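# Seat the lid fully onto the box with suction arms

## Task

Place the lid on the box so it sits completely down, resting there by itself rather than being held in place by the robot; then release it and move the tool away.

## Robot and tools

Robot: two six-joint arms, left_arm and right_arm, each ending in a vacuum suction cup instead of fingers. The names are just labels; left_arm sits on the +y side of the scene. Each cup point is the centre of the cup rim (36 mm across) when nothing touches it, and the cup points along that point's own +z axis. About 4 cm behind the rim the tool body and a wrist camera stick out up to roughly 9 cm sideways, so watch clearance. Cameras: cam_left_wrist and cam_right_wrist, both 616x616 fisheye.

Frames: results report positions in one shared scene frame, in metres, origin on the tabletop midway between the arms, +x out over the table, +z up. Orientation is given as a quaternion in w,x,y,z order. Reported positions can be slightly off, worse when an arm is stretched out.

Row layout (used by both motion tools): a flat list of 14 numbers, each between -1 and 1, covering both arms even if only one moves. Order: left dx, dy, dz, rx, ry, rz, left suction, then right dx, dy, dz, rx, ry, rz, right suction. The first six per arm are an offset, not a pose: a displacement from the cup point's measured pose at the start of the action (or the last reported pose), expressed in the cup point's own axes, so dz pushes along the cup's facing direction. Scale: 1.0 equals 0.6 m for dx, dy, dz and 180 degrees for rx, ry, rz, which together form one rotation vector. Suction: anything above 0.01 switches the vacuum on, 0.01 or lower switches it off; it remains at whatever was last sent, so repeat the previous value to keep an arm's tool unchanged (0 actively turns it off).

execute_actions(actions): a list of actions, run one after another. Each action is a table of up to 15 rows, one row per 1/30 s control step; if fewer rows are given the last row is held until 15 steps pass. Every row's offset is counted from the pose at the start of that action, not from the row before. An empty list simply returns the current state and images.

move(target, speed, blocking): target is one 14-number row as above, offsets from the last reported pose. Each cup point travels a straight line toward its goal; both arms finish together, taking 0.5 to 10 s (longer paths get cut off at 10 s). speed is the top path speed in m/s, 0.002 to 0.5, default 0.25; turning is capped at twice that in rad/s. Paths ignore obstacles and the other arm, and actual motion may lag, wander or overshoot the speed, especially with a nearly straight arm. blocking=false returns after 0.5 s while motion continues; until the move is shown finished, other moves and execute_actions are rejected, so use wait or stop. The result adds a move: line with the outcome (done, off_target, moving, held, fault) and any limits (paced means the sent pose was clipped; held means a safety check blocked steps, after which the arm may jump fast), plus each cup point's distance from its goal.

wait(seconds): 0 to 10 s, arms keep their last command; a running move continues. stop(): brakes a running move, needing some braking distance. zoom_image(camera, region): enlarges [x0, y0, x1, y1] pixel box of a camera's latest image, at most 504x504, origin top-left. finished_scene(scene): ends the current scene (number given); irreversible, and the result states whether the goal was met.

Controller behaviour: each step the commanded pose is clipped to within 70 mm and 16 degrees of the measured pose, then reached by damped inverse kinematics, position taking priority over orientation. Large offsets may need several actions; after an action the arm goes no further than its last clipped pose. Hand target lines show where the controller is currently steering. A pose unreachable line means the clearance check altered or blocked that arm's command.

Gripping: turn suction on and press the rim flat onto a smooth surface of the lid so it seals all round; holes, seams or object edges under the rim leak. suction_measured reads near 0 with no seal and 0.83 or more when airtight; part_present goes to 1 at 0.50 and back to 0 below 0.45. Under vacuum the cup shortens, so a held object ends up as much as 12 mm nearer the tool than the cup point implies, and vacuum alone can lift a resting object. To release, set the lid down so it rests on the box, switch suction off, then retract at least 15 mm. If the cup seals to the table, switching suction off frees it.

State line: left_arm: ... | right_arm: ... gives position, quaternion and linear/angular velocity. Joint torques are offset, scaled and noisy; Flange force is an approximate external force including carried weight (no reading means unavailable). MOTOR HOT warns of overheating; reaching the limit brakes the arm (OVER-TEMPERATURE FAULT).

Avoid: pressing into firm surfaces, since arms are stiff and a target just past contact can trigger a fault. A torque fault (joint load limits: waist and shoulder 316, elbow 148, wrist joints 41.8 N m) or any external force of 144 N freezes that arm for 10 s and drops the rest of the call. Faster contact hits harder. Do not let the arms collide, do not drop, slam or knock anything off the table, and note that loose objects may occasionally be nudged by something. Finish with the lid seated and unsupported, suction off, and the tool clear.

Each tool is called after "Request:" by a JSON object that holds its "fn" and its "kwargs", one argument or row to a line.

## Session

Request:
{"fn": "execute_actions", "kwargs": {
  "actions": []
}}

Scene clock: 0.00 s.
left_arm: end_effector_position=(+0.6918, +0.3461, +0.3616) suction_measured=0.01 part_present=0 end_effector_quat_wxyz=(-0.001, -0.191, +0.982, -0.000) end_effector_velocity=(+0.000, -0.000, -0.000) end_effector_angular_velocity=(-0.000, -0.001, -0.000) | right_arm: end_effector_position=(+0.5954, -0.6678, +0.3632) suction_measured=0.01 part_present=0 end_effector_quat_wxyz=(+0.001, +0.344, +0.939, +0.000) end_effector_velocity=(+0.000, -0.000, -0.000) end_effector_angular_velocity=(-0.000, -0.000, -0.000)
Joint positions: left_arm=[-0.054  0.166  1.622 -0.001  1.355 -0.576] | right_arm=[-0.054  0.166  1.619 -0.     1.354  0.47 ]
Joint velocities: left_arm=[-0.    -0.     0.     0.    -0.001  0.   ] | right_arm=[-0.     0.001  0.     0.    -0.001  0.   ]
Joint torques (N m, as the joint torque sensors report them, + toward a larger angle): no reading
Flange force (N, the push that the arm receives, along the end effector's own x y z axes): no reading
Hand target (left_arm): +0.692, +0.346, +0.362; -0.001, -0.191, +0.982, -0.000
Hand target (right_arm): +0.595, -0.668, +0.363; +0.001, +0.344, +0.939, +0.000

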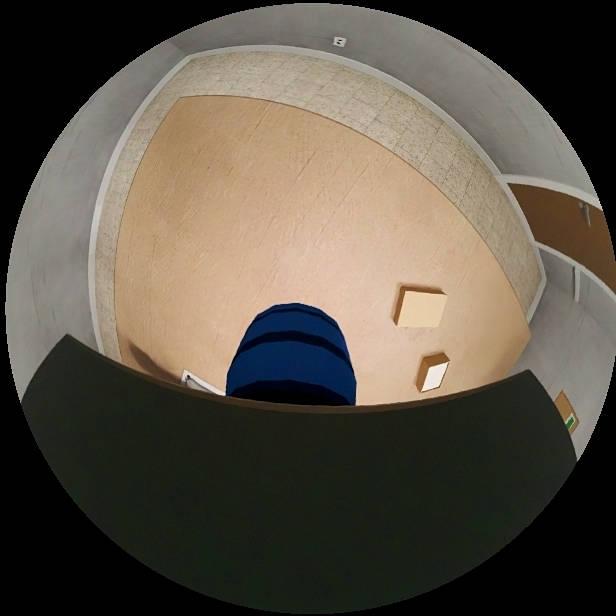

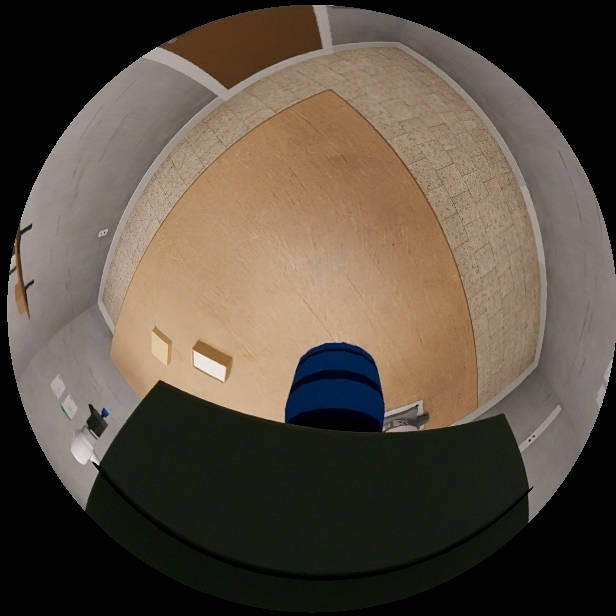

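Request:
{"fn": "move", "kwargs": {
  "target": [0.156,-0.386,0.15,0,0,0.122,0,0,0,0,0,0,0,0],
  "speed": 0.4
}}

Scene clock: 1.63 s.
left_arm: end_effector_position=(+0.6921, +0.0968, +0.2718) suction_measured=0.01 part_present=0 end_effector_quat_wxyz=(-0.001, -0.001, +1.000, -0.000) end_effector_velocity=(+0.000, -0.001, +0.000) end_effector_angular_velocity=(-0.001, -0.001, -0.001) | right_arm: end_effector_position=(+0.5954, -0.6678, +0.3632) suction_measured=0.01 part_present=0 end_effector_quat_wxyz=(+0.001, +0.344, +0.939, +0.000) end_effector_velocity=(-0.000, -0.000, -0.001) end_effector_angular_velocity=(+0.000, +0.002, -0.000)
Joint positions: left_arm=[-0.395  0.327  1.583 -0.001  1.233 -0.534] | right_arm=[-0.054  0.166  1.619 -0.     1.354  0.47 ]
Joint velocities: left_arm=[-0.001 -0.    -0.001  0.    -0.001  0.   ] | right_arm=[-0.     0.001  0.001 -0.    -0.    -0.   ]
Joint torques (N m, as the joint torque sensors report them, + toward a larger angle): left_arm=[ -3.14 -67.33 -36.13   4.14  -0.04  -0.6 ] | right_arm=[  2.34 -55.37 -39.76   3.93  -0.02   0.16]
Flange force (N, the push that the arm receives, along the end effector's own x y z axes): left_arm=[-1.0 5.5 -4.7] | right_arm=[0.0 -4.4 0.2]
Hand target (left_arm): +0.692, +0.097, +0.272; -0.001, -0.001, +1.000, -0.000
Hand target (right_arm): +0.595, -0.668, +0.363; +0.001, +0.344, +0.939, +0.000
Off the commanded pose (left_arm): 0.001 m, 0 deg.
Off the commanded pose (right_arm): 0.000 m, 0 deg.
move: done

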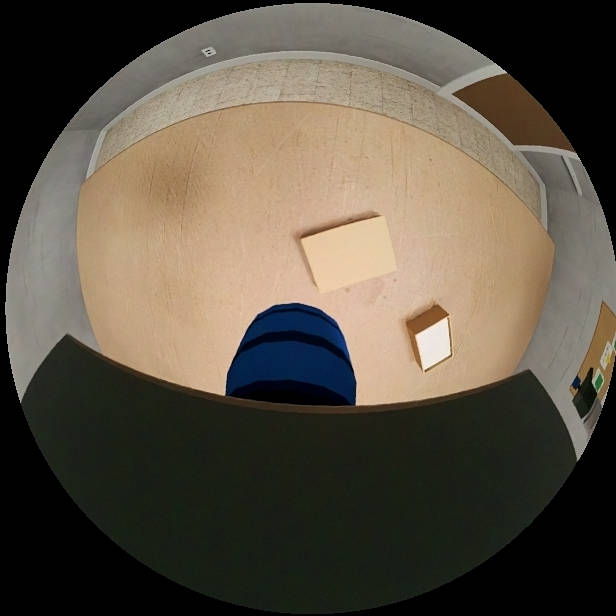

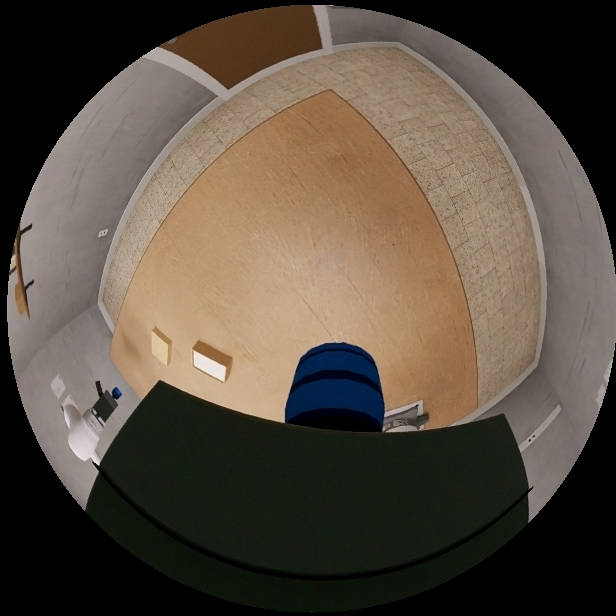

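Request:
{"fn": "move", "kwargs": {
  "target": [0,0,0.2,0,0,0,0,0,0,0,0,0,0,0],
  "speed": 0.4
}}

Scene clock: 2.63 s.
left_arm: end_effector_position=(+0.6920, +0.0968, +0.1520) suction_measured=0.01 part_present=0 end_effector_quat_wxyz=(-0.001, -0.001, +1.000, -0.000) end_effector_velocity=(-0.000, +0.000, -0.001) end_effector_angular_velocity=(+0.001, +0.001, +0.000) | right_arm: end_effector_position=(+0.5954, -0.6678, +0.3632) suction_measured=0.01 part_present=0 end_effector_quat_wxyz=(+0.001, +0.344, +0.939, +0.000) end_effector_velocity=(+0.000, +0.000, +0.001) end_effector_angular_velocity=(+0.001, -0.002, -0.000)
Joint positions: left_arm=[-0.395  0.409  1.701 -0.001  1.032 -0.534] | right_arm=[-0.054  0.166  1.619 -0.     1.354  0.47 ]
Joint velocities: left_arm=[ 0.     0.001  0.     0.     0.    -0.   ] | right_arm=[ 0.    -0.001 -0.001  0.002  0.    -0.   ]
Joint torques (N m, as the joint torque sensors report them, + toward a larger angle): left_arm=[ -2.63 -71.63 -32.88   3.61  -0.21  -0.46] | right_arm=[  2.3  -55.24 -39.56   4.11   0.04   0.18]
Flange force (N, the push that the arm receives, along the end effector's own x y z axes): left_arm=[-1.2 4.1 -4.7] | right_arm=[0.3 -4.5 -0.6]
Hand target (left_arm): +0.692, +0.097, +0.152; -0.001, -0.001, +1.000, -0.000
Hand target (right_arm): +0.595, -0.668, +0.363; +0.001, +0.344, +0.939, +0.000
Off the commanded pose (left_arm): 0.000 m, 0 deg.
Off the commanded pose (right_arm): 0.000 m, 0 deg.
move: done

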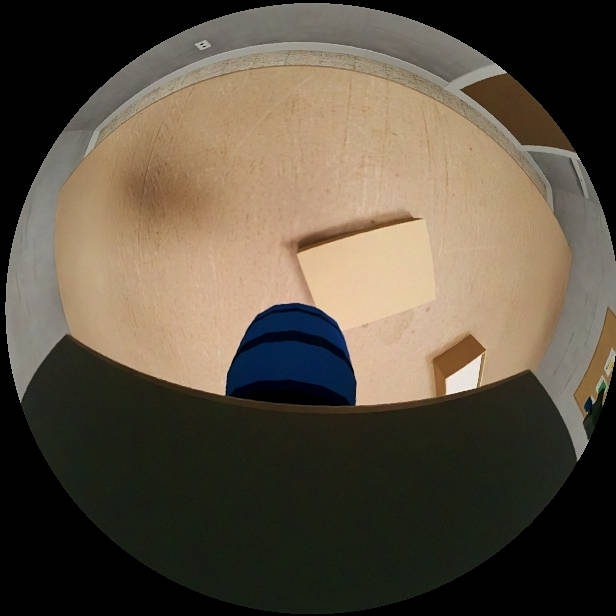

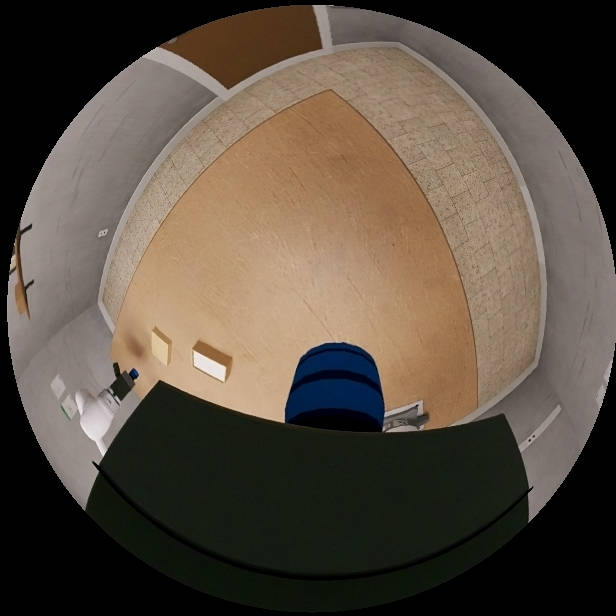

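Request:
{"fn": "move", "kwargs": {
  "target": [0.012,-0.12,0.1,0,0,-0.115,0,0,0,0,0,0,0,0],
  "speed": 0.4
}}

Scene clock: 3.97 s.
left_arm: end_effector_position=(+0.6850, +0.0249, +0.0921) suction_measured=0.01 part_present=0 end_effector_quat_wxyz=(-0.001, -0.181, +0.984, +0.000) end_effector_velocity=(-0.000, -0.000, -0.001) end_effector_angular_velocity=(+0.001, -0.000, +0.002) | right_arm: end_effector_position=(+0.5954, -0.6678, +0.3632) suction_measured=0.01 part_present=0 end_effector_quat_wxyz=(+0.001, +0.344, +0.939, +0.000) end_effector_velocity=(-0.001, +0.000, -0.001) end_effector_angular_velocity=(-0.001, +0.002, +0.001)
Joint positions: left_arm=[-0.482  0.504  1.679 -0.001  0.959 -0.982] | right_arm=[-0.054  0.166  1.619 -0.     1.354  0.47 ]
Joint velocities: left_arm=[-0.001  0.001 -0.     0.001 -0.    -0.003] | right_arm=[ 0.001  0.     0.002 -0.002  0.     0.   ]
Joint torques (N m, as the joint torque sensors report them, + toward a larger angle): left_arm=[ -3.08 -80.77 -31.38   3.8   -0.01  -0.51] | right_arm=[  2.3  -55.43 -39.8    4.03   0.02   0.03]
Flange force (N, the push that the arm receives, along the end effector's own x y z axes): left_arm=[-4.9 1.6 -2.7] | right_arm=[0.3 -4.2 0.5]
Hand target (left_arm): +0.685, +0.025, +0.092; -0.001, -0.181, +0.984, +0.000
Hand target (right_arm): +0.595, -0.668, +0.363; +0.001, +0.344, +0.939, +0.000
Off the commanded pose (left_arm): 0.000 m, 0 deg.
Off the commanded pose (right_arm): 0.000 m, 0 deg.
move: done

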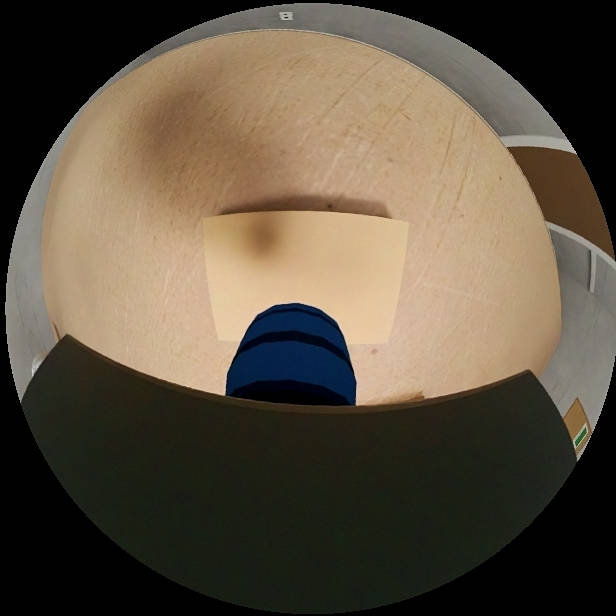

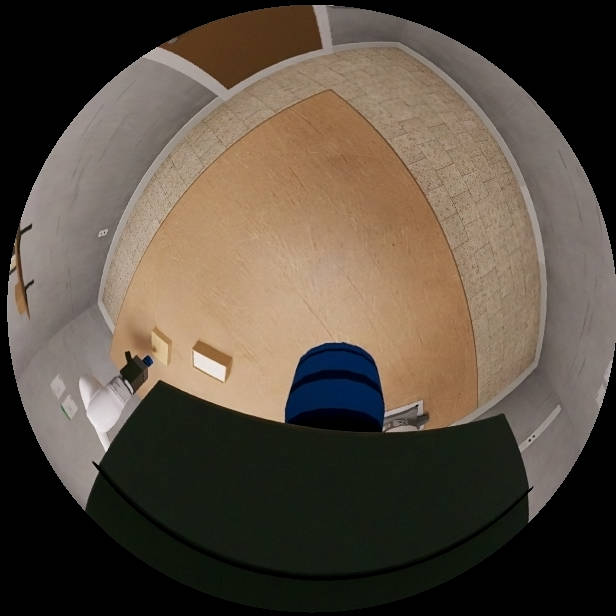

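Request:
{"fn": "move", "kwargs": {
  "target": [0.275,-0.207,-0.15,0,0,0.42,0,0,0,0,0,0,0,0],
  "speed": 0.5
}}

Scene clock: 6.33 s.
left_arm: end_effector_position=(+0.5750, -0.1495, +0.1821) suction_measured=0.01 part_present=0 end_effector_quat_wxyz=(-0.001, +0.460, +0.888, -0.000) end_effector_velocity=(+0.000, -0.001, -0.000) end_effector_angular_velocity=(-0.000, -0.000, -0.002) | right_arm: end_effector_position=(+0.5954, -0.6678, +0.3632) suction_measured=0.01 part_present=0 end_effector_quat_wxyz=(+0.001, +0.344, +0.939, +0.000) end_effector_velocity=(+0.000, +0.000, -0.000) end_effector_angular_velocity=(+0.001, -0.000, +0.000)
Joint positions: left_arm=[-0.745  0.472  1.544 -0.001  1.127  0.074] | right_arm=[-0.054  0.166  1.619 -0.     1.354  0.47 ]
Joint velocities: left_arm=[-0.     0.001 -0.001 -0.    -0.001  0.002] | right_arm=[ 0.     0.     0.     0.001 -0.    -0.   ]
Joint torques (N m, as the joint torque sensors report them, + toward a larger angle): left_arm=[ -2.13 -79.87 -34.94   4.08   0.07  -0.47] | right_arm=[  2.34 -55.29 -39.53   3.98   0.17   0.17]
Flange force (N, the push that the arm receives, along the end effector's own x y z axes): left_arm=[1.2 3.2 -3.3] | right_arm=[-0.2 -4.3 0.0]
Hand target (left_arm): +0.575, -0.150, +0.182; -0.001, +0.460, +0.888, -0.000
Hand target (right_arm): +0.595, -0.668, +0.363; +0.001, +0.344, +0.939, +0.000
Off the commanded pose (left_arm): 0.000 m, 0 deg.
Off the commanded pose (right_arm): 0.000 m, 0 deg.
move: done

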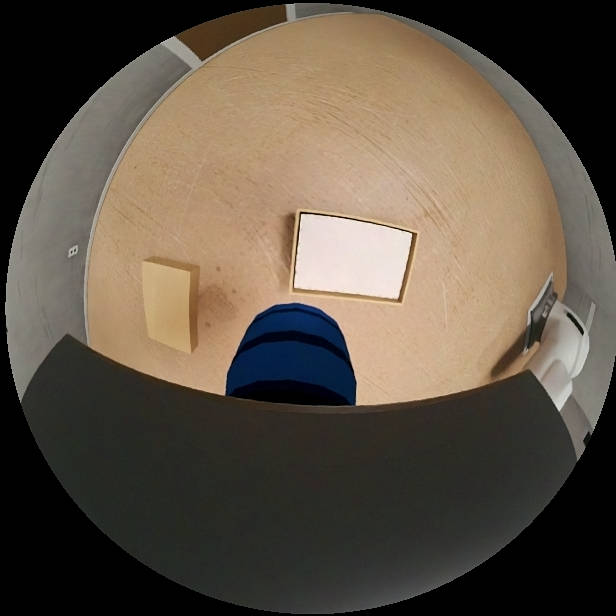

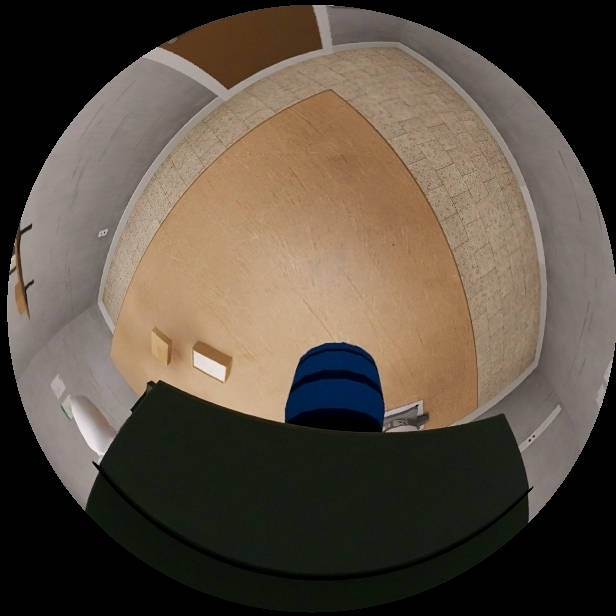

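Request:
{"fn": "move", "kwargs": {
  "target": [0.004,-0.086,0.125,0,0,0.022,0,0,0,0,0,0,0,0],
  "speed": 0.3
}}

Request:
{"fn": "zoom_image", "kwargs": {
  "camera": "cam_left_wrist",
  "region": [180,160,440,380]
}}

Scene clock: 7.33 s.
left_arm: end_effector_position=(+0.5315, -0.1772, +0.1072) suction_measured=0.01 part_present=0 end_effector_quat_wxyz=(-0.001, +0.491, +0.871, -0.000) end_effector_velocity=(-0.000, +0.000, +0.000) end_effector_angular_velocity=(+0.000, +0.000, -0.000) | right_arm: end_effector_position=(+0.5954, -0.6678, +0.3632) suction_measured=0.01 part_present=0 end_effector_quat_wxyz=(+0.001, +0.344, +0.939, +0.000) end_effector_velocity=(+0.000, -0.000, +0.001) end_effector_angular_velocity=(-0.001, -0.001, +0.000)
Joint positions: left_arm=[-0.811  0.521  1.618 -0.001  1.003  0.078] | right_arm=[-0.054  0.166  1.619 -0.     1.354  0.47 ]
Joint velocities: left_arm=[-0.    -0.     0.    -0.     0.001 -0.   ] | right_arm=[-0.    -0.    -0.001 -0.001  0.     0.   ]
Joint torques (N m, as the joint torque sensors report them, + toward a larger angle): left_arm=[ -4.34 -81.7  -32.35   3.67   0.1   -0.74] | right_arm=[  3.19 -54.53 -39.79   4.03  -0.03   0.09]
Flange force (N, the push that the arm receives, along the end effector's own x y z axes): left_arm=[1.2 6.5 -3.9] | right_arm=[0.8 -6.3 -0.4]
Hand target (left_arm): +0.531, -0.177, +0.107; -0.001, +0.491, +0.871, -0.000
Hand target (right_arm): +0.595, -0.668, +0.363; +0.001, +0.344, +0.939, +0.000
Off the commanded pose (left_arm): 0.000 m, 0 deg.
Off the commanded pose (right_arm): 0.000 m, 0 deg.
move: done

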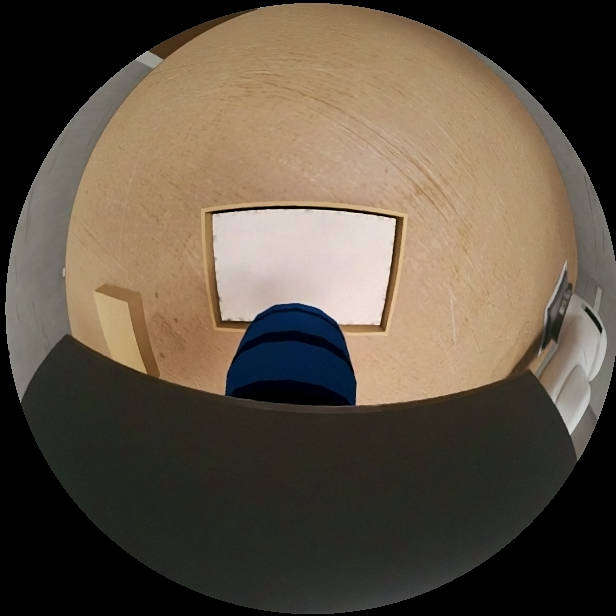

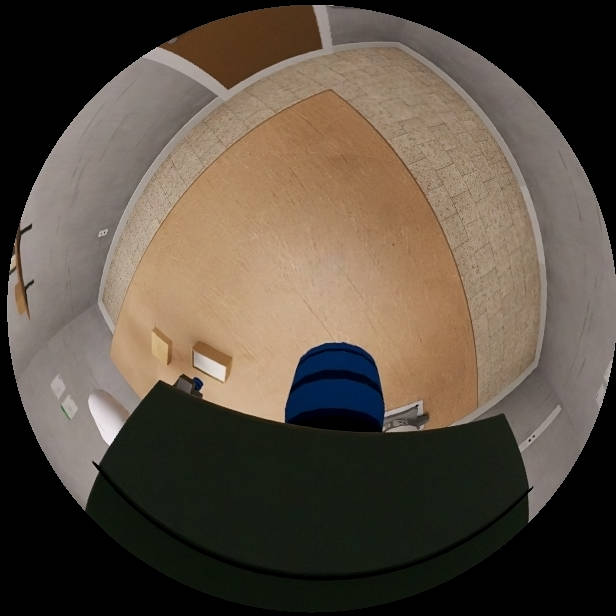

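Region (180, 160, 440, 380) of cam_left_wrist's 616x616 image, scaled by 1.938, with more detail than that image has; it fills the top 426 rows of this view, and the rest is white.

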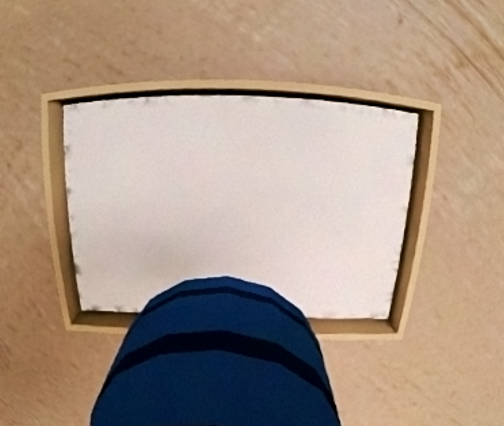

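Request:
{"fn": "move", "kwargs": {
  "target": [0.1555,0.3932,0.025,0,0,-0.442,0,0,0,0,0,0,0,0],
  "speed": 0.5
}}

Request:
{"fn": "zoom_image", "kwargs": {
  "camera": "cam_left_wrist",
  "region": [180,160,440,380]
}}

Request:
{"fn": "move", "kwargs": {
  "target": [0,0,0.08,0,0,0,1,0,0,0,0,0,0,0],
  "speed": 0.06
}}

Scene clock: 9.77 s.
left_arm: end_effector_position=(+0.6847, +0.0245, +0.0922) suction_measured=0.01 part_present=0 end_effector_quat_wxyz=(-0.001, -0.181, +0.984, -0.000) end_effector_velocity=(+0.000, +0.000, +0.000) end_effector_angular_velocity=(+0.000, -0.000, +0.002) | right_arm: end_effector_position=(+0.5954, -0.6678, +0.3632) suction_measured=0.01 part_present=0 end_effector_quat_wxyz=(+0.001, +0.344, +0.939, +0.000) end_effector_velocity=(+0.001, +0.000, +0.001) end_effector_angular_velocity=(-0.000, -0.001, -0.000)
Joint positions: left_arm=[-0.483  0.504  1.68  -0.002  0.959 -0.982] | right_arm=[-0.054  0.166  1.619 -0.     1.354  0.47 ]
Joint velocities: left_arm=[ 0.001 -0.     0.     0.     0.    -0.001] | right_arm=[ 0.     0.    -0.001  0.    -0.     0.   ]
Joint torques (N m, as the joint torque sensors report them, + toward a larger angle): left_arm=[ -3.15 -79.94 -31.28   4.02   0.08  -0.23] | right_arm=[  2.29 -54.91 -40.05   4.01   0.02   0.24]
Flange force (N, the push that the arm receives, along the end effector's own x y z axes): left_arm=[-4.2 1.8 -2.9] | right_arm=[1.2 -5.2 0.1]
Hand target (left_arm): +0.685, +0.025, +0.092; -0.001, -0.181, +0.984, -0.000
Hand target (right_arm): +0.595, -0.668, +0.363; +0.001, +0.344, +0.939, +0.000
Off the commanded pose (left_arm): 0.000 m, 0 deg.
Off the commanded pose (right_arm): 0.000 m, 0 deg.
move: done

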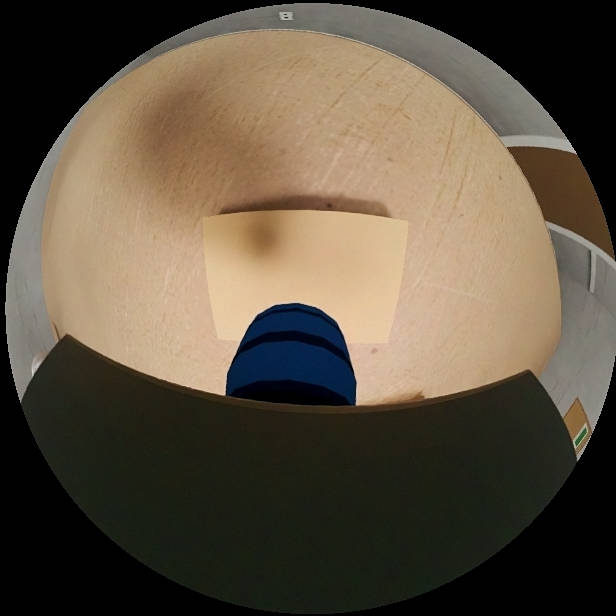

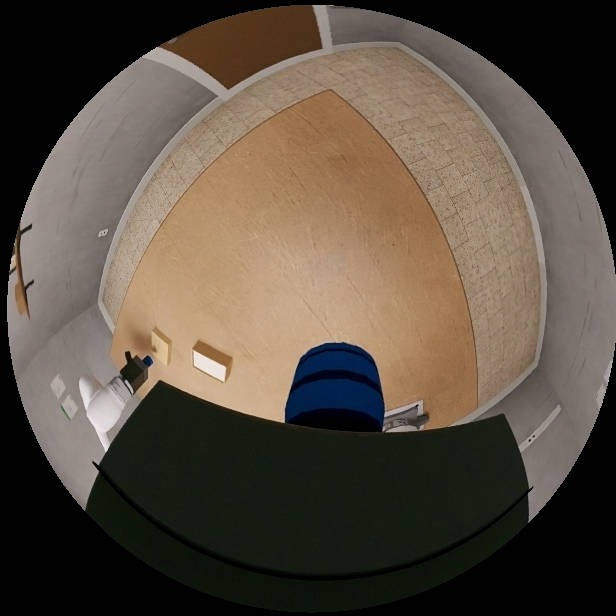

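Region (180, 160, 440, 380) of cam_left_wrist's 616x616 image, scaled by 1.938, with more detail than that image has; it fills the top 426 rows of this view, and the rest is white.

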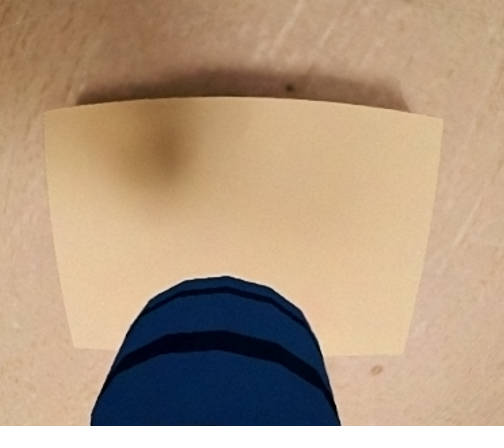

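Scene clock: 10.83 s.
left_arm: end_effector_position=(+0.6847, +0.0245, +0.0443) suction_measured=0.01 part_present=0 end_effector_quat_wxyz=(-0.001, -0.181, +0.984, -0.000) end_effector_velocity=(-0.000, -0.000, -0.001) end_effector_angular_velocity=(+0.000, +0.000, -0.000) | right_arm: end_effector_position=(+0.5954, -0.6678, +0.3632) suction_measured=0.01 part_present=0 end_effector_quat_wxyz=(+0.001, +0.344, +0.939, +0.000) end_effector_velocity=(-0.000, -0.000, -0.000) end_effector_angular_velocity=(+0.001, +0.001, -0.000)
Joint positions: left_arm=[-0.483  0.551  1.707 -0.001  0.885 -0.982] | right_arm=[-0.054  0.166  1.619 -0.     1.354  0.47 ]
Joint velocities: left_arm=[-0.     0.001  0.    -0.    -0.001  0.   ] | right_arm=[-0.     0.     0.     0.     0.001  0.   ]
Joint torques (N m, as the joint torque sensors report them, + toward a larger angle): left_arm=[ -2.39 -83.14 -29.7    3.38  -0.24  -0.61] | right_arm=[  2.52 -55.42 -39.84   4.    -0.01   0.09]
Flange force (N, the push that the arm receives, along the end effector's own x y z axes): left_arm=[-4.3 0.7 -2.7] | right_arm=[0.0 -4.7 0.3]
Hand target (left_arm): +0.685, +0.025, +0.044; -0.001, -0.181, +0.984, -0.000
Hand target (right_arm): +0.595, -0.668, +0.363; +0.001, +0.344, +0.939, +0.000
Off the commanded pose (left_arm): 0.000 m, 0 deg.
Off the commanded pose (right_arm): 0.000 m, 0 deg.
move: done

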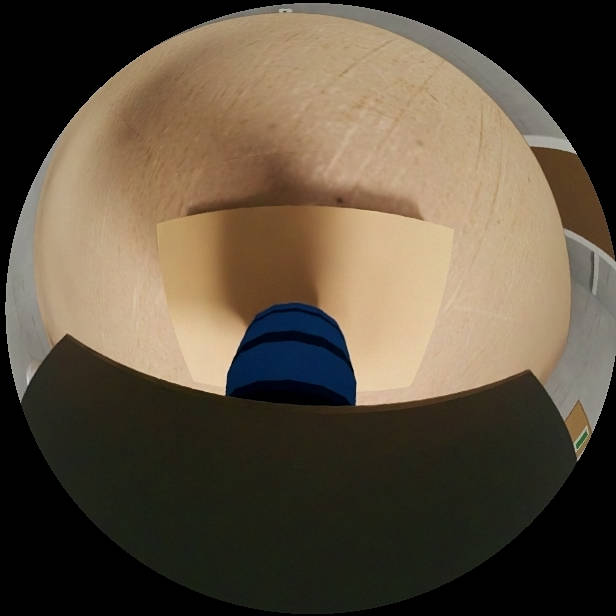

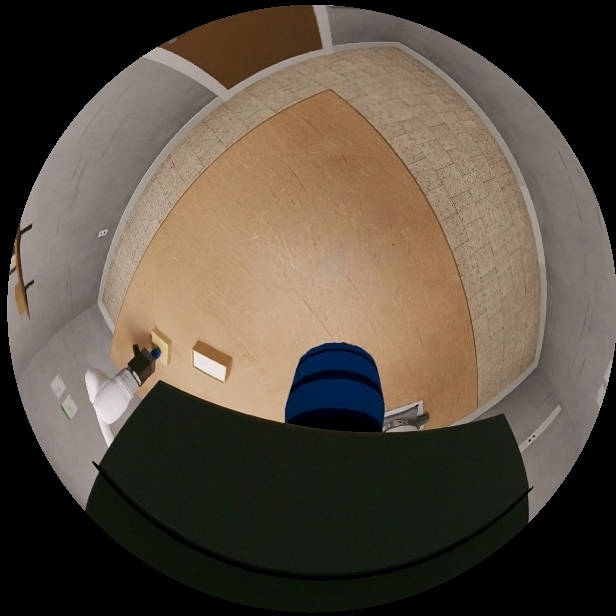

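Request:
{"fn": "move", "kwargs": {
  "target": [0,0,0.018,0,0,0,1,0,0,0,0,0,0,0],
  "speed": 0.03
}}

Scene clock: 11.87 s.
left_arm: end_effector_position=(+0.6847, +0.0245, +0.0335) suction_measured=0.01 part_present=0 end_effector_quat_wxyz=(-0.001, -0.181, +0.984, -0.000) end_effector_velocity=(-0.000, +0.000, +0.000) end_effector_angular_velocity=(-0.000, -0.000, -0.000) | right_arm: end_effector_position=(+0.5954, -0.6678, +0.3632) suction_measured=0.01 part_present=0 end_effector_quat_wxyz=(+0.001, +0.344, +0.939, +0.000) end_effector_velocity=(-0.000, -0.000, +0.000) end_effector_angular_velocity=(-0.001, +0.000, +0.001)
Joint positions: left_arm=[-0.483  0.562  1.713 -0.002  0.868 -0.982] | right_arm=[-0.054  0.166  1.619 -0.     1.354  0.47 ]
Joint velocities: left_arm=[-0.    -0.     0.001 -0.    -0.     0.   ] | right_arm=[ 0.     0.    -0.    -0.001  0.    -0.   ]
Joint torques (N m, as the joint torque sensors report them, + toward a larger angle): left_arm=[ -4.38 -83.1  -29.77   3.31  -0.1   -0.6 ] | right_arm=[  2.43 -54.71 -39.72   4.07  -0.03   0.24]
Flange force (N, the push that the arm receives, along the end effector's own x y z axes): left_arm=[-5.2 4.0 -3.1] | right_arm=[0.8 -5.2 -0.3]
Hand target (left_arm): +0.685, +0.025, +0.033; -0.001, -0.181, +0.984, -0.000
Hand target (right_arm): +0.595, -0.668, +0.363; +0.001, +0.344, +0.939, +0.000
Off the commanded pose (left_arm): 0.000 m, 0 deg.
Off the commanded pose (right_arm): 0.000 m, 0 deg.
move: done

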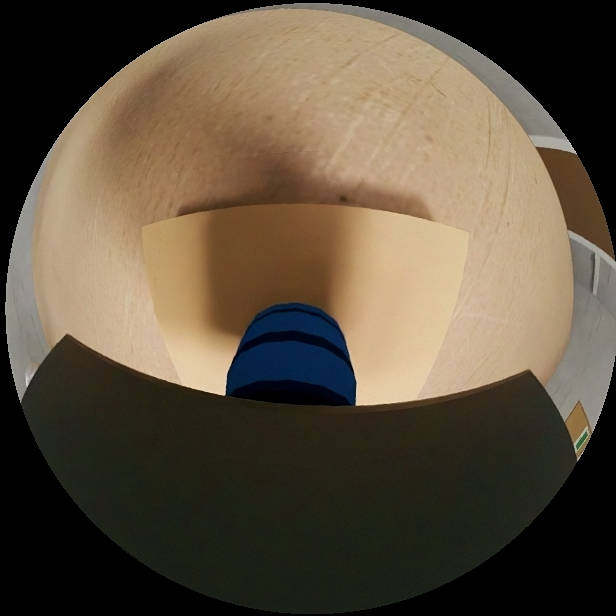

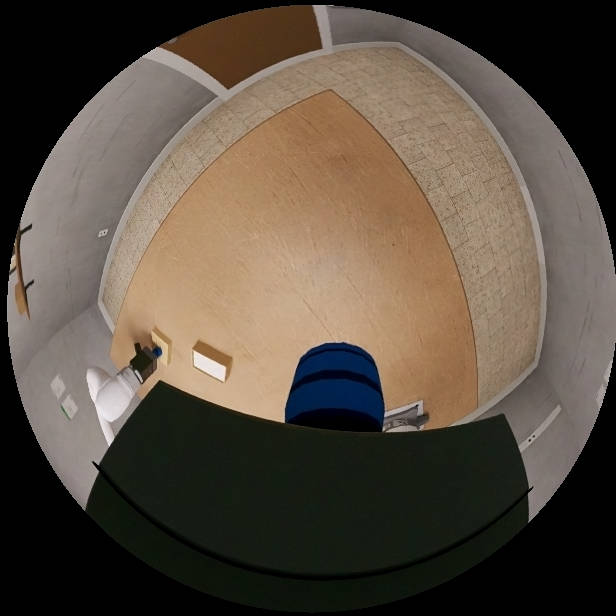

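Request:
{"fn": "move", "kwargs": {
  "target": [0,0,0.014,0,0,0,1,0,0,0,0,0,0,0],
  "speed": 0.03
}}

Scene clock: 12.73 s.
left_arm: end_effector_position=(+0.6847, +0.0245, +0.0251) suction_measured=0.91 part_present=1 end_effector_quat_wxyz=(-0.001, -0.181, +0.984, -0.000) end_effector_velocity=(-0.000, +0.000, -0.000) end_effector_angular_velocity=(+0.000, +0.001, +0.000) | right_arm: end_effector_position=(+0.5954, -0.6678, +0.3632) suction_measured=0.01 part_present=0 end_effector_quat_wxyz=(+0.001, +0.344, +0.939, +0.000) end_effector_velocity=(-0.000, +0.000, +0.000) end_effector_angular_velocity=(-0.000, +0.001, +0.000)
Joint positions: left_arm=[-0.483  0.571  1.716 -0.002  0.855 -0.982] | right_arm=[-0.054  0.166  1.619 -0.     1.354  0.47 ]
Joint velocities: left_arm=[ 0.  0.  0. -0.  0.  0.] | right_arm=[ 0.    -0.    -0.    -0.     0.001 -0.   ]
Joint torques (N m, as the joint torque sensors report them, + toward a larger angle): left_arm=[ -3.95 -82.98 -28.87   3.43  -0.09  -0.51] | right_arm=[  2.94 -54.4  -39.82   3.97   0.03   0.24]
Flange force (N, the push that the arm receives, along the end effector's own x y z axes): left_arm=[-5.1 2.9 -3.6] | right_arm=[0.9 -6.2 -0.1]
Hand target (left_arm): +0.685, +0.025, +0.025; -0.001, -0.181, +0.984, -0.000
Hand target (right_arm): +0.595, -0.668, +0.363; +0.001, +0.344, +0.939, +0.000
Off the commanded pose (left_arm): 0.000 m, 0 deg.
Off the commanded pose (right_arm): 0.000 m, 0 deg.
move: done

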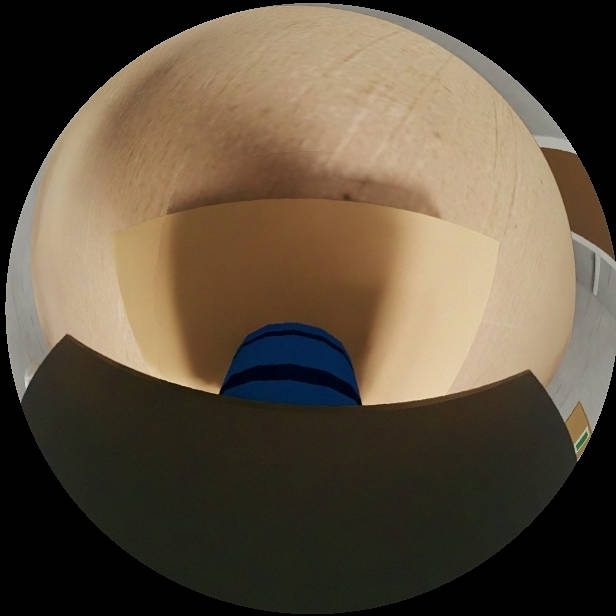

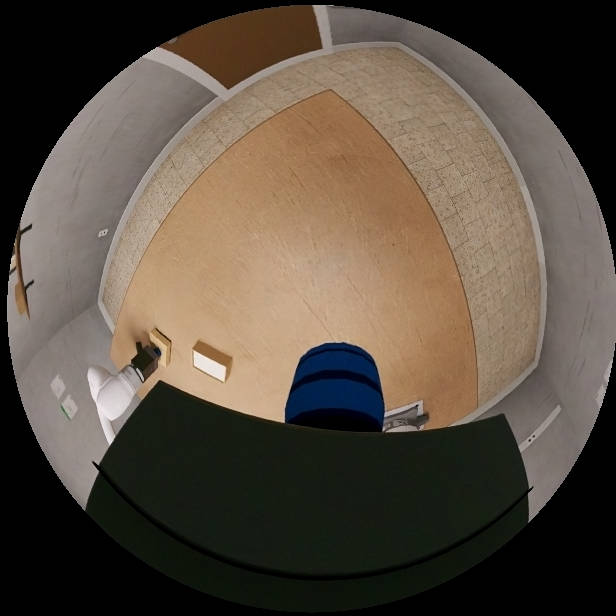

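Request:
{"fn": "move", "kwargs": {
  "target": [0,0,-0.11,0,0,0,1,0,0,0,0,0,0,0]
}}

Request:
{"fn": "move", "kwargs": {
  "target": [0.3542,-0.2377,0,0,0,0.4435,1,0,0,0,0,0,0,0],
  "speed": 0.4
}}

Request:
{"fn": "move", "kwargs": {
  "target": [0,0,0.04,0,0,0,1,0,0,0,0,0,0,0],
  "speed": 0.025
}}

Request:
{"fn": "zoom_image", "kwargs": {
  "camera": "cam_right_wrist",
  "region": [150,310,270,410]
}}

Scene clock: 14.23 s.
left_arm: end_effector_position=(+0.6847, +0.0245, +0.0910) suction_measured=0.95 part_present=1 end_effector_quat_wxyz=(-0.001, -0.181, +0.984, -0.000) end_effector_velocity=(+0.000, +0.000, +0.001) end_effector_angular_velocity=(-0.000, -0.000, +0.000) | right_arm: end_effector_position=(+0.5954, -0.6678, +0.3632) suction_measured=0.01 part_present=0 end_effector_quat_wxyz=(+0.001, +0.344, +0.939, +0.000) end_effector_velocity=(-0.001, -0.000, -0.001) end_effector_angular_velocity=(-0.000, +0.002, +0.000)
Joint positions: left_arm=[-0.483  0.505  1.681 -0.002  0.957 -0.982] | right_arm=[-0.054  0.166  1.619 -0.     1.354  0.47 ]
Joint velocities: left_arm=[ 0.    -0.001 -0.001  0.     0.001 -0.   ] | right_arm=[ 0.     0.     0.001 -0.001  0.001 -0.   ]
Joint torques (N m, as the joint torque sensors report them, + toward a larger angle): left_arm=[ -3.3  -79.92 -31.73   3.7   -0.06  -0.57] | right_arm=[  2.14 -55.15 -39.78   4.03  -0.09   0.15]
Flange force (N, the push that the arm receives, along the end effector's own x y z axes): left_arm=[-4.1 3.0 -2.9] | right_arm=[0.5 -4.4 0.1]
Hand target (left_arm): +0.685, +0.025, +0.091; -0.001, -0.181, +0.984, -0.000
Hand target (right_arm): +0.595, -0.668, +0.363; +0.001, +0.344, +0.939, +0.000
Off the commanded pose (left_arm): 0.000 m, 0 deg.
Off the commanded pose (right_arm): 0.000 m, 0 deg.
move: done

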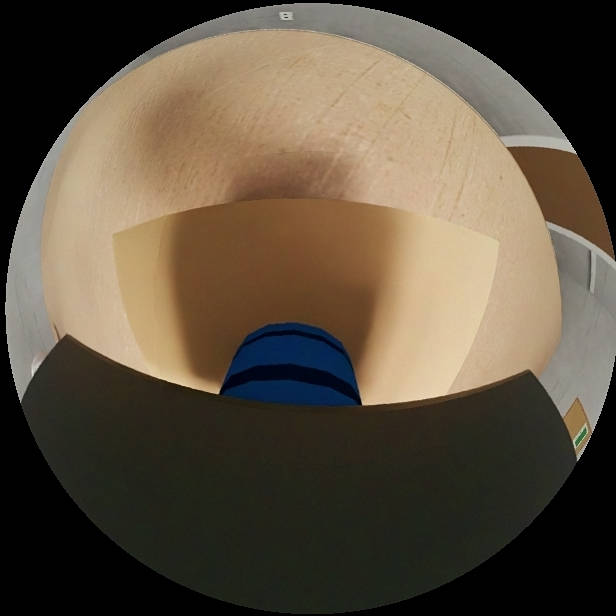

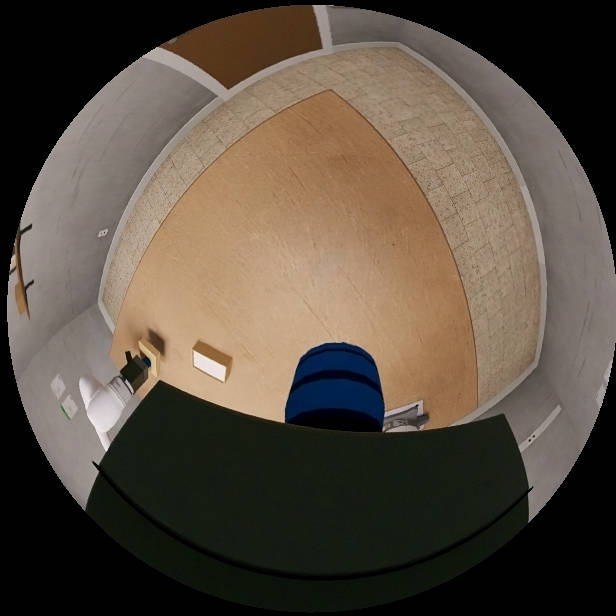

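Scene clock: 16.43 s.
left_arm: end_effector_position=(+0.5368, -0.1839, +0.0911) suction_measured=0.95 part_present=1 end_effector_quat_wxyz=(-0.001, +0.493, +0.870, -0.000) end_effector_velocity=(-0.000, -0.000, -0.001) end_effector_angular_velocity=(+0.001, +0.001, -0.001) | right_arm: end_effector_position=(+0.5954, -0.6678, +0.3632) suction_measured=0.01 part_present=0 end_effector_quat_wxyz=(+0.001, +0.344, +0.939, +0.000) end_effector_velocity=(+0.000, -0.000, +0.000) end_effector_angular_velocity=(-0.000, -0.001, +0.000)
Joint positions: left_arm=[-0.81   0.547  1.61  -0.001  0.986  0.083] | right_arm=[-0.054  0.166  1.619 -0.     1.354  0.47 ]
Joint velocities: left_arm=[-0.     0.001 -0.    -0.     0.001  0.001] | right_arm=[ 0.    -0.    -0.     0.    -0.001 -0.   ]
Joint torques (N m, as the joint torque sensors report them, + toward a larger angle): left_arm=[ -3.66 -84.72 -32.47   3.66   0.08  -0.62] | right_arm=[  1.98 -54.88 -40.2    4.03  -0.1    0.12]
Flange force (N, the push that the arm receives, along the end effector's own x y z axes): left_arm=[0.6 5.5 -2.5] | right_arm=[1.7 -4.7 0.2]
Hand target (left_arm): +0.537, -0.184, +0.091; -0.001, +0.493, +0.870, -0.000
Hand target (right_arm): +0.595, -0.668, +0.363; +0.001, +0.344, +0.939, +0.000
Off the commanded pose (left_arm): 0.001 m, 0 deg.
Off the commanded pose (right_arm): 0.000 m, 0 deg.
move: done

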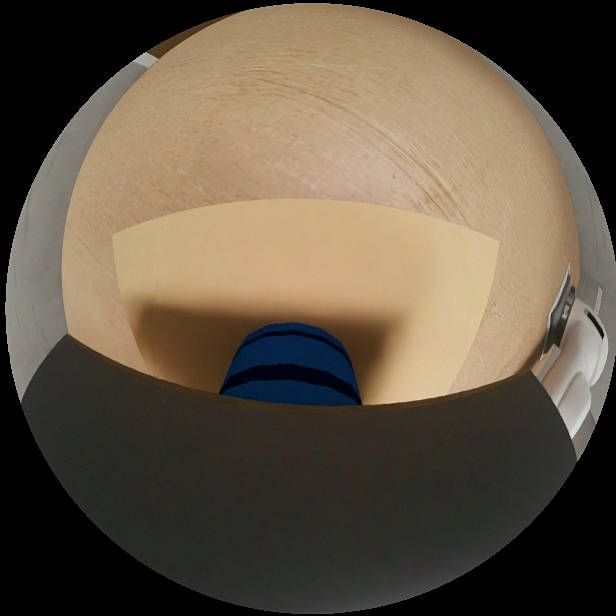

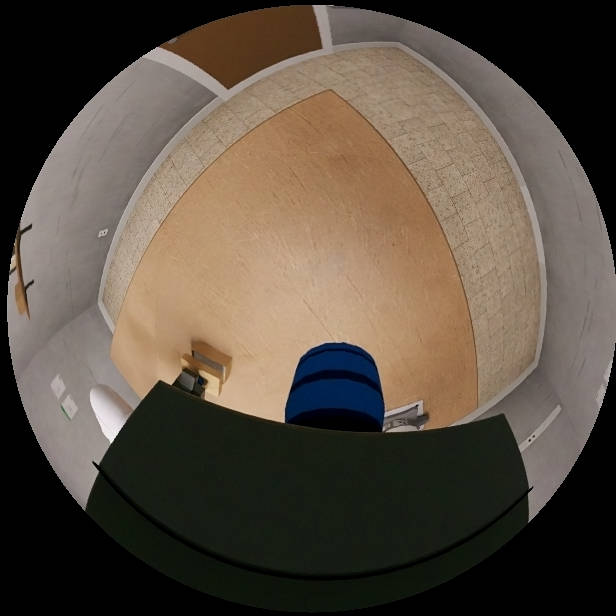

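Scene clock: 17.63 s.
left_arm: end_effector_position=(+0.5368, -0.1839, +0.0672) suction_measured=0.95 part_present=1 end_effector_quat_wxyz=(-0.001, +0.493, +0.870, -0.000) end_effector_velocity=(-0.000, +0.000, -0.000) end_effector_angular_velocity=(+0.000, +0.000, +0.000) | right_arm: end_effector_position=(+0.5954, -0.6678, +0.3632) suction_measured=0.01 part_present=0 end_effector_quat_wxyz=(+0.001, +0.344, +0.939, +0.000) end_effector_velocity=(+0.000, +0.000, +0.001) end_effector_angular_velocity=(+0.000, -0.000, +0.000)
Joint positions: left_arm=[-0.81   0.569  1.624 -0.001  0.95   0.083] | right_arm=[-0.054  0.166  1.619 -0.     1.354  0.47 ]
Joint velocities: left_arm=[ 0.  0.  0. -0. -0.  0.] | right_arm=[ 0.    -0.    -0.001  0.     0.001 -0.   ]
Joint torques (N m, as the joint torque sensors report them, + toward a larger angle): left_arm=[ -3.59 -84.51 -31.63   3.73   0.06  -0.7 ] | right_arm=[  2.4  -55.2  -40.     4.05  -0.02   0.2 ]
Flange force (N, the push that the arm receives, along the end effector's own x y z axes): left_arm=[2.4 5.2 -4.0] | right_arm=[0.7 -4.9 0.2]
Hand target (left_arm): +0.537, -0.184, +0.067; -0.001, +0.493, +0.870, -0.000
Hand target (right_arm): +0.595, -0.668, +0.363; +0.001, +0.344, +0.939, +0.000
Off the commanded pose (left_arm): 0.000 m, 0 deg.
Off the commanded pose (right_arm): 0.000 m, 0 deg.
move: done

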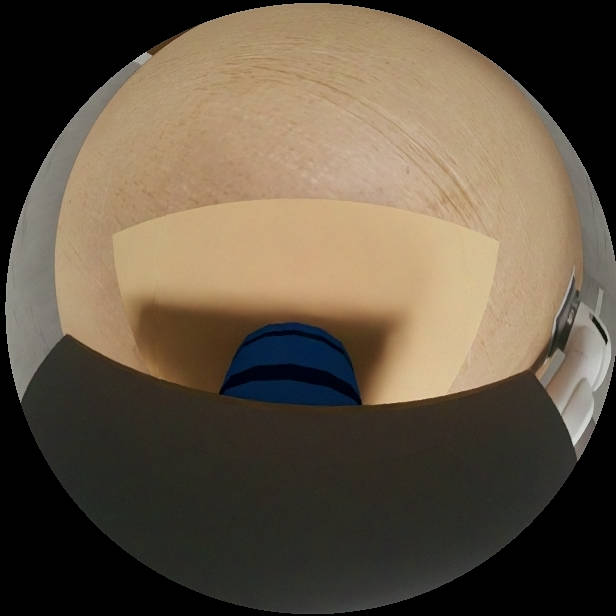

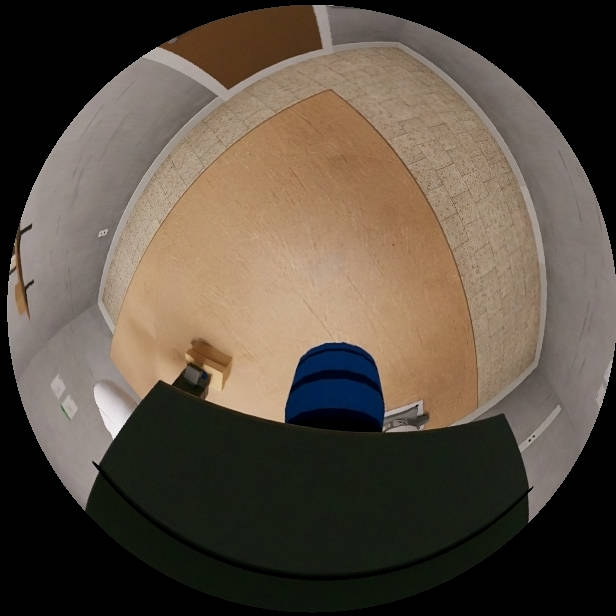

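Region (150, 310, 270, 410) of cam_right_wrist's 616x616 image, scaled by 4.200, with more detail than that image has.

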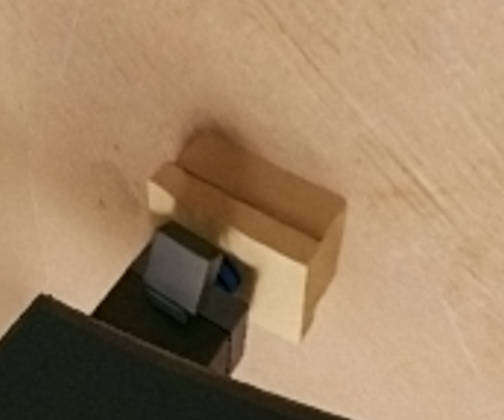

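Request:
{"fn": "move", "kwargs": {
  "target": [0,0,0.011,0,0,0,1,0,0,0,0,0,0,0],
  "speed": 0.02
}}

Scene clock: 18.50 s.
left_arm: end_effector_position=(+0.5368, -0.1839, +0.0606) suction_measured=0.95 part_present=1 end_effector_quat_wxyz=(-0.001, +0.493, +0.870, -0.000) end_effector_velocity=(-0.000, +0.000, -0.000) end_effector_angular_velocity=(+0.000, +0.000, -0.000) | right_arm: end_effector_position=(+0.5954, -0.6678, +0.3632) suction_measured=0.01 part_present=0 end_effector_quat_wxyz=(+0.001, +0.344, +0.939, +0.000) end_effector_velocity=(+0.000, +0.000, -0.000) end_effector_angular_velocity=(+0.000, +0.000, -0.000)
Joint positions: left_arm=[-0.81   0.575  1.628 -0.001  0.94   0.083] | right_arm=[-0.054  0.166  1.619 -0.     1.354  0.47 ]
Joint velocities: left_arm=[ 0. -0.  0.  0.  0.  0.] | right_arm=[ 0.  0. -0.  0. -0.  0.]
Joint torques (N m, as the joint torque sensors report them, + toward a larger angle): left_arm=[ -3.6  -86.09 -31.01   3.61  -0.04  -0.65] | right_arm=[  2.07 -55.28 -39.83   3.94   0.06   0.12]
Flange force (N, the push that the arm receives, along the end effector's own x y z axes): left_arm=[-0.3 5.5 -3.3] | right_arm=[0.4 -4.1 0.4]
Hand target (left_arm): +0.537, -0.184, +0.061; -0.001, +0.493, +0.870, -0.000
Hand target (right_arm): +0.595, -0.668, +0.363; +0.001, +0.344, +0.939, +0.000
Off the commanded pose (left_arm): 0.000 m, 0 deg.
Off the commanded pose (right_arm): 0.000 m, 0 deg.
move: done

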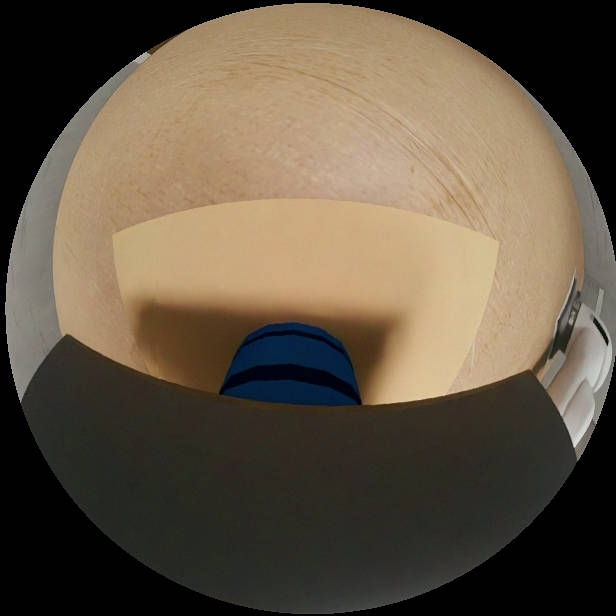

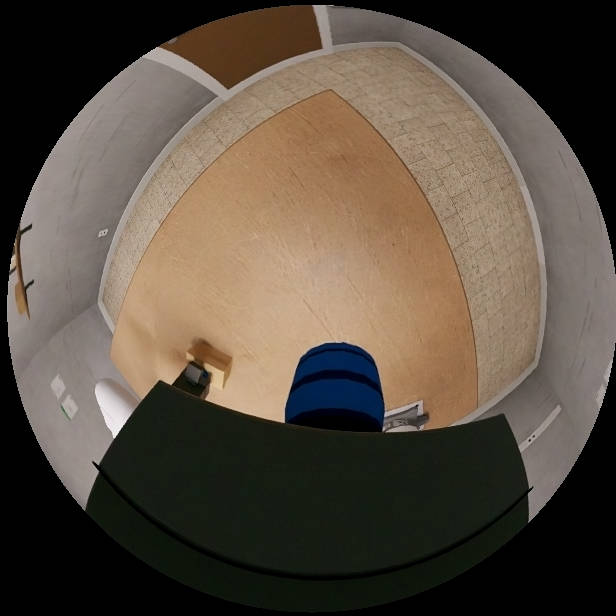

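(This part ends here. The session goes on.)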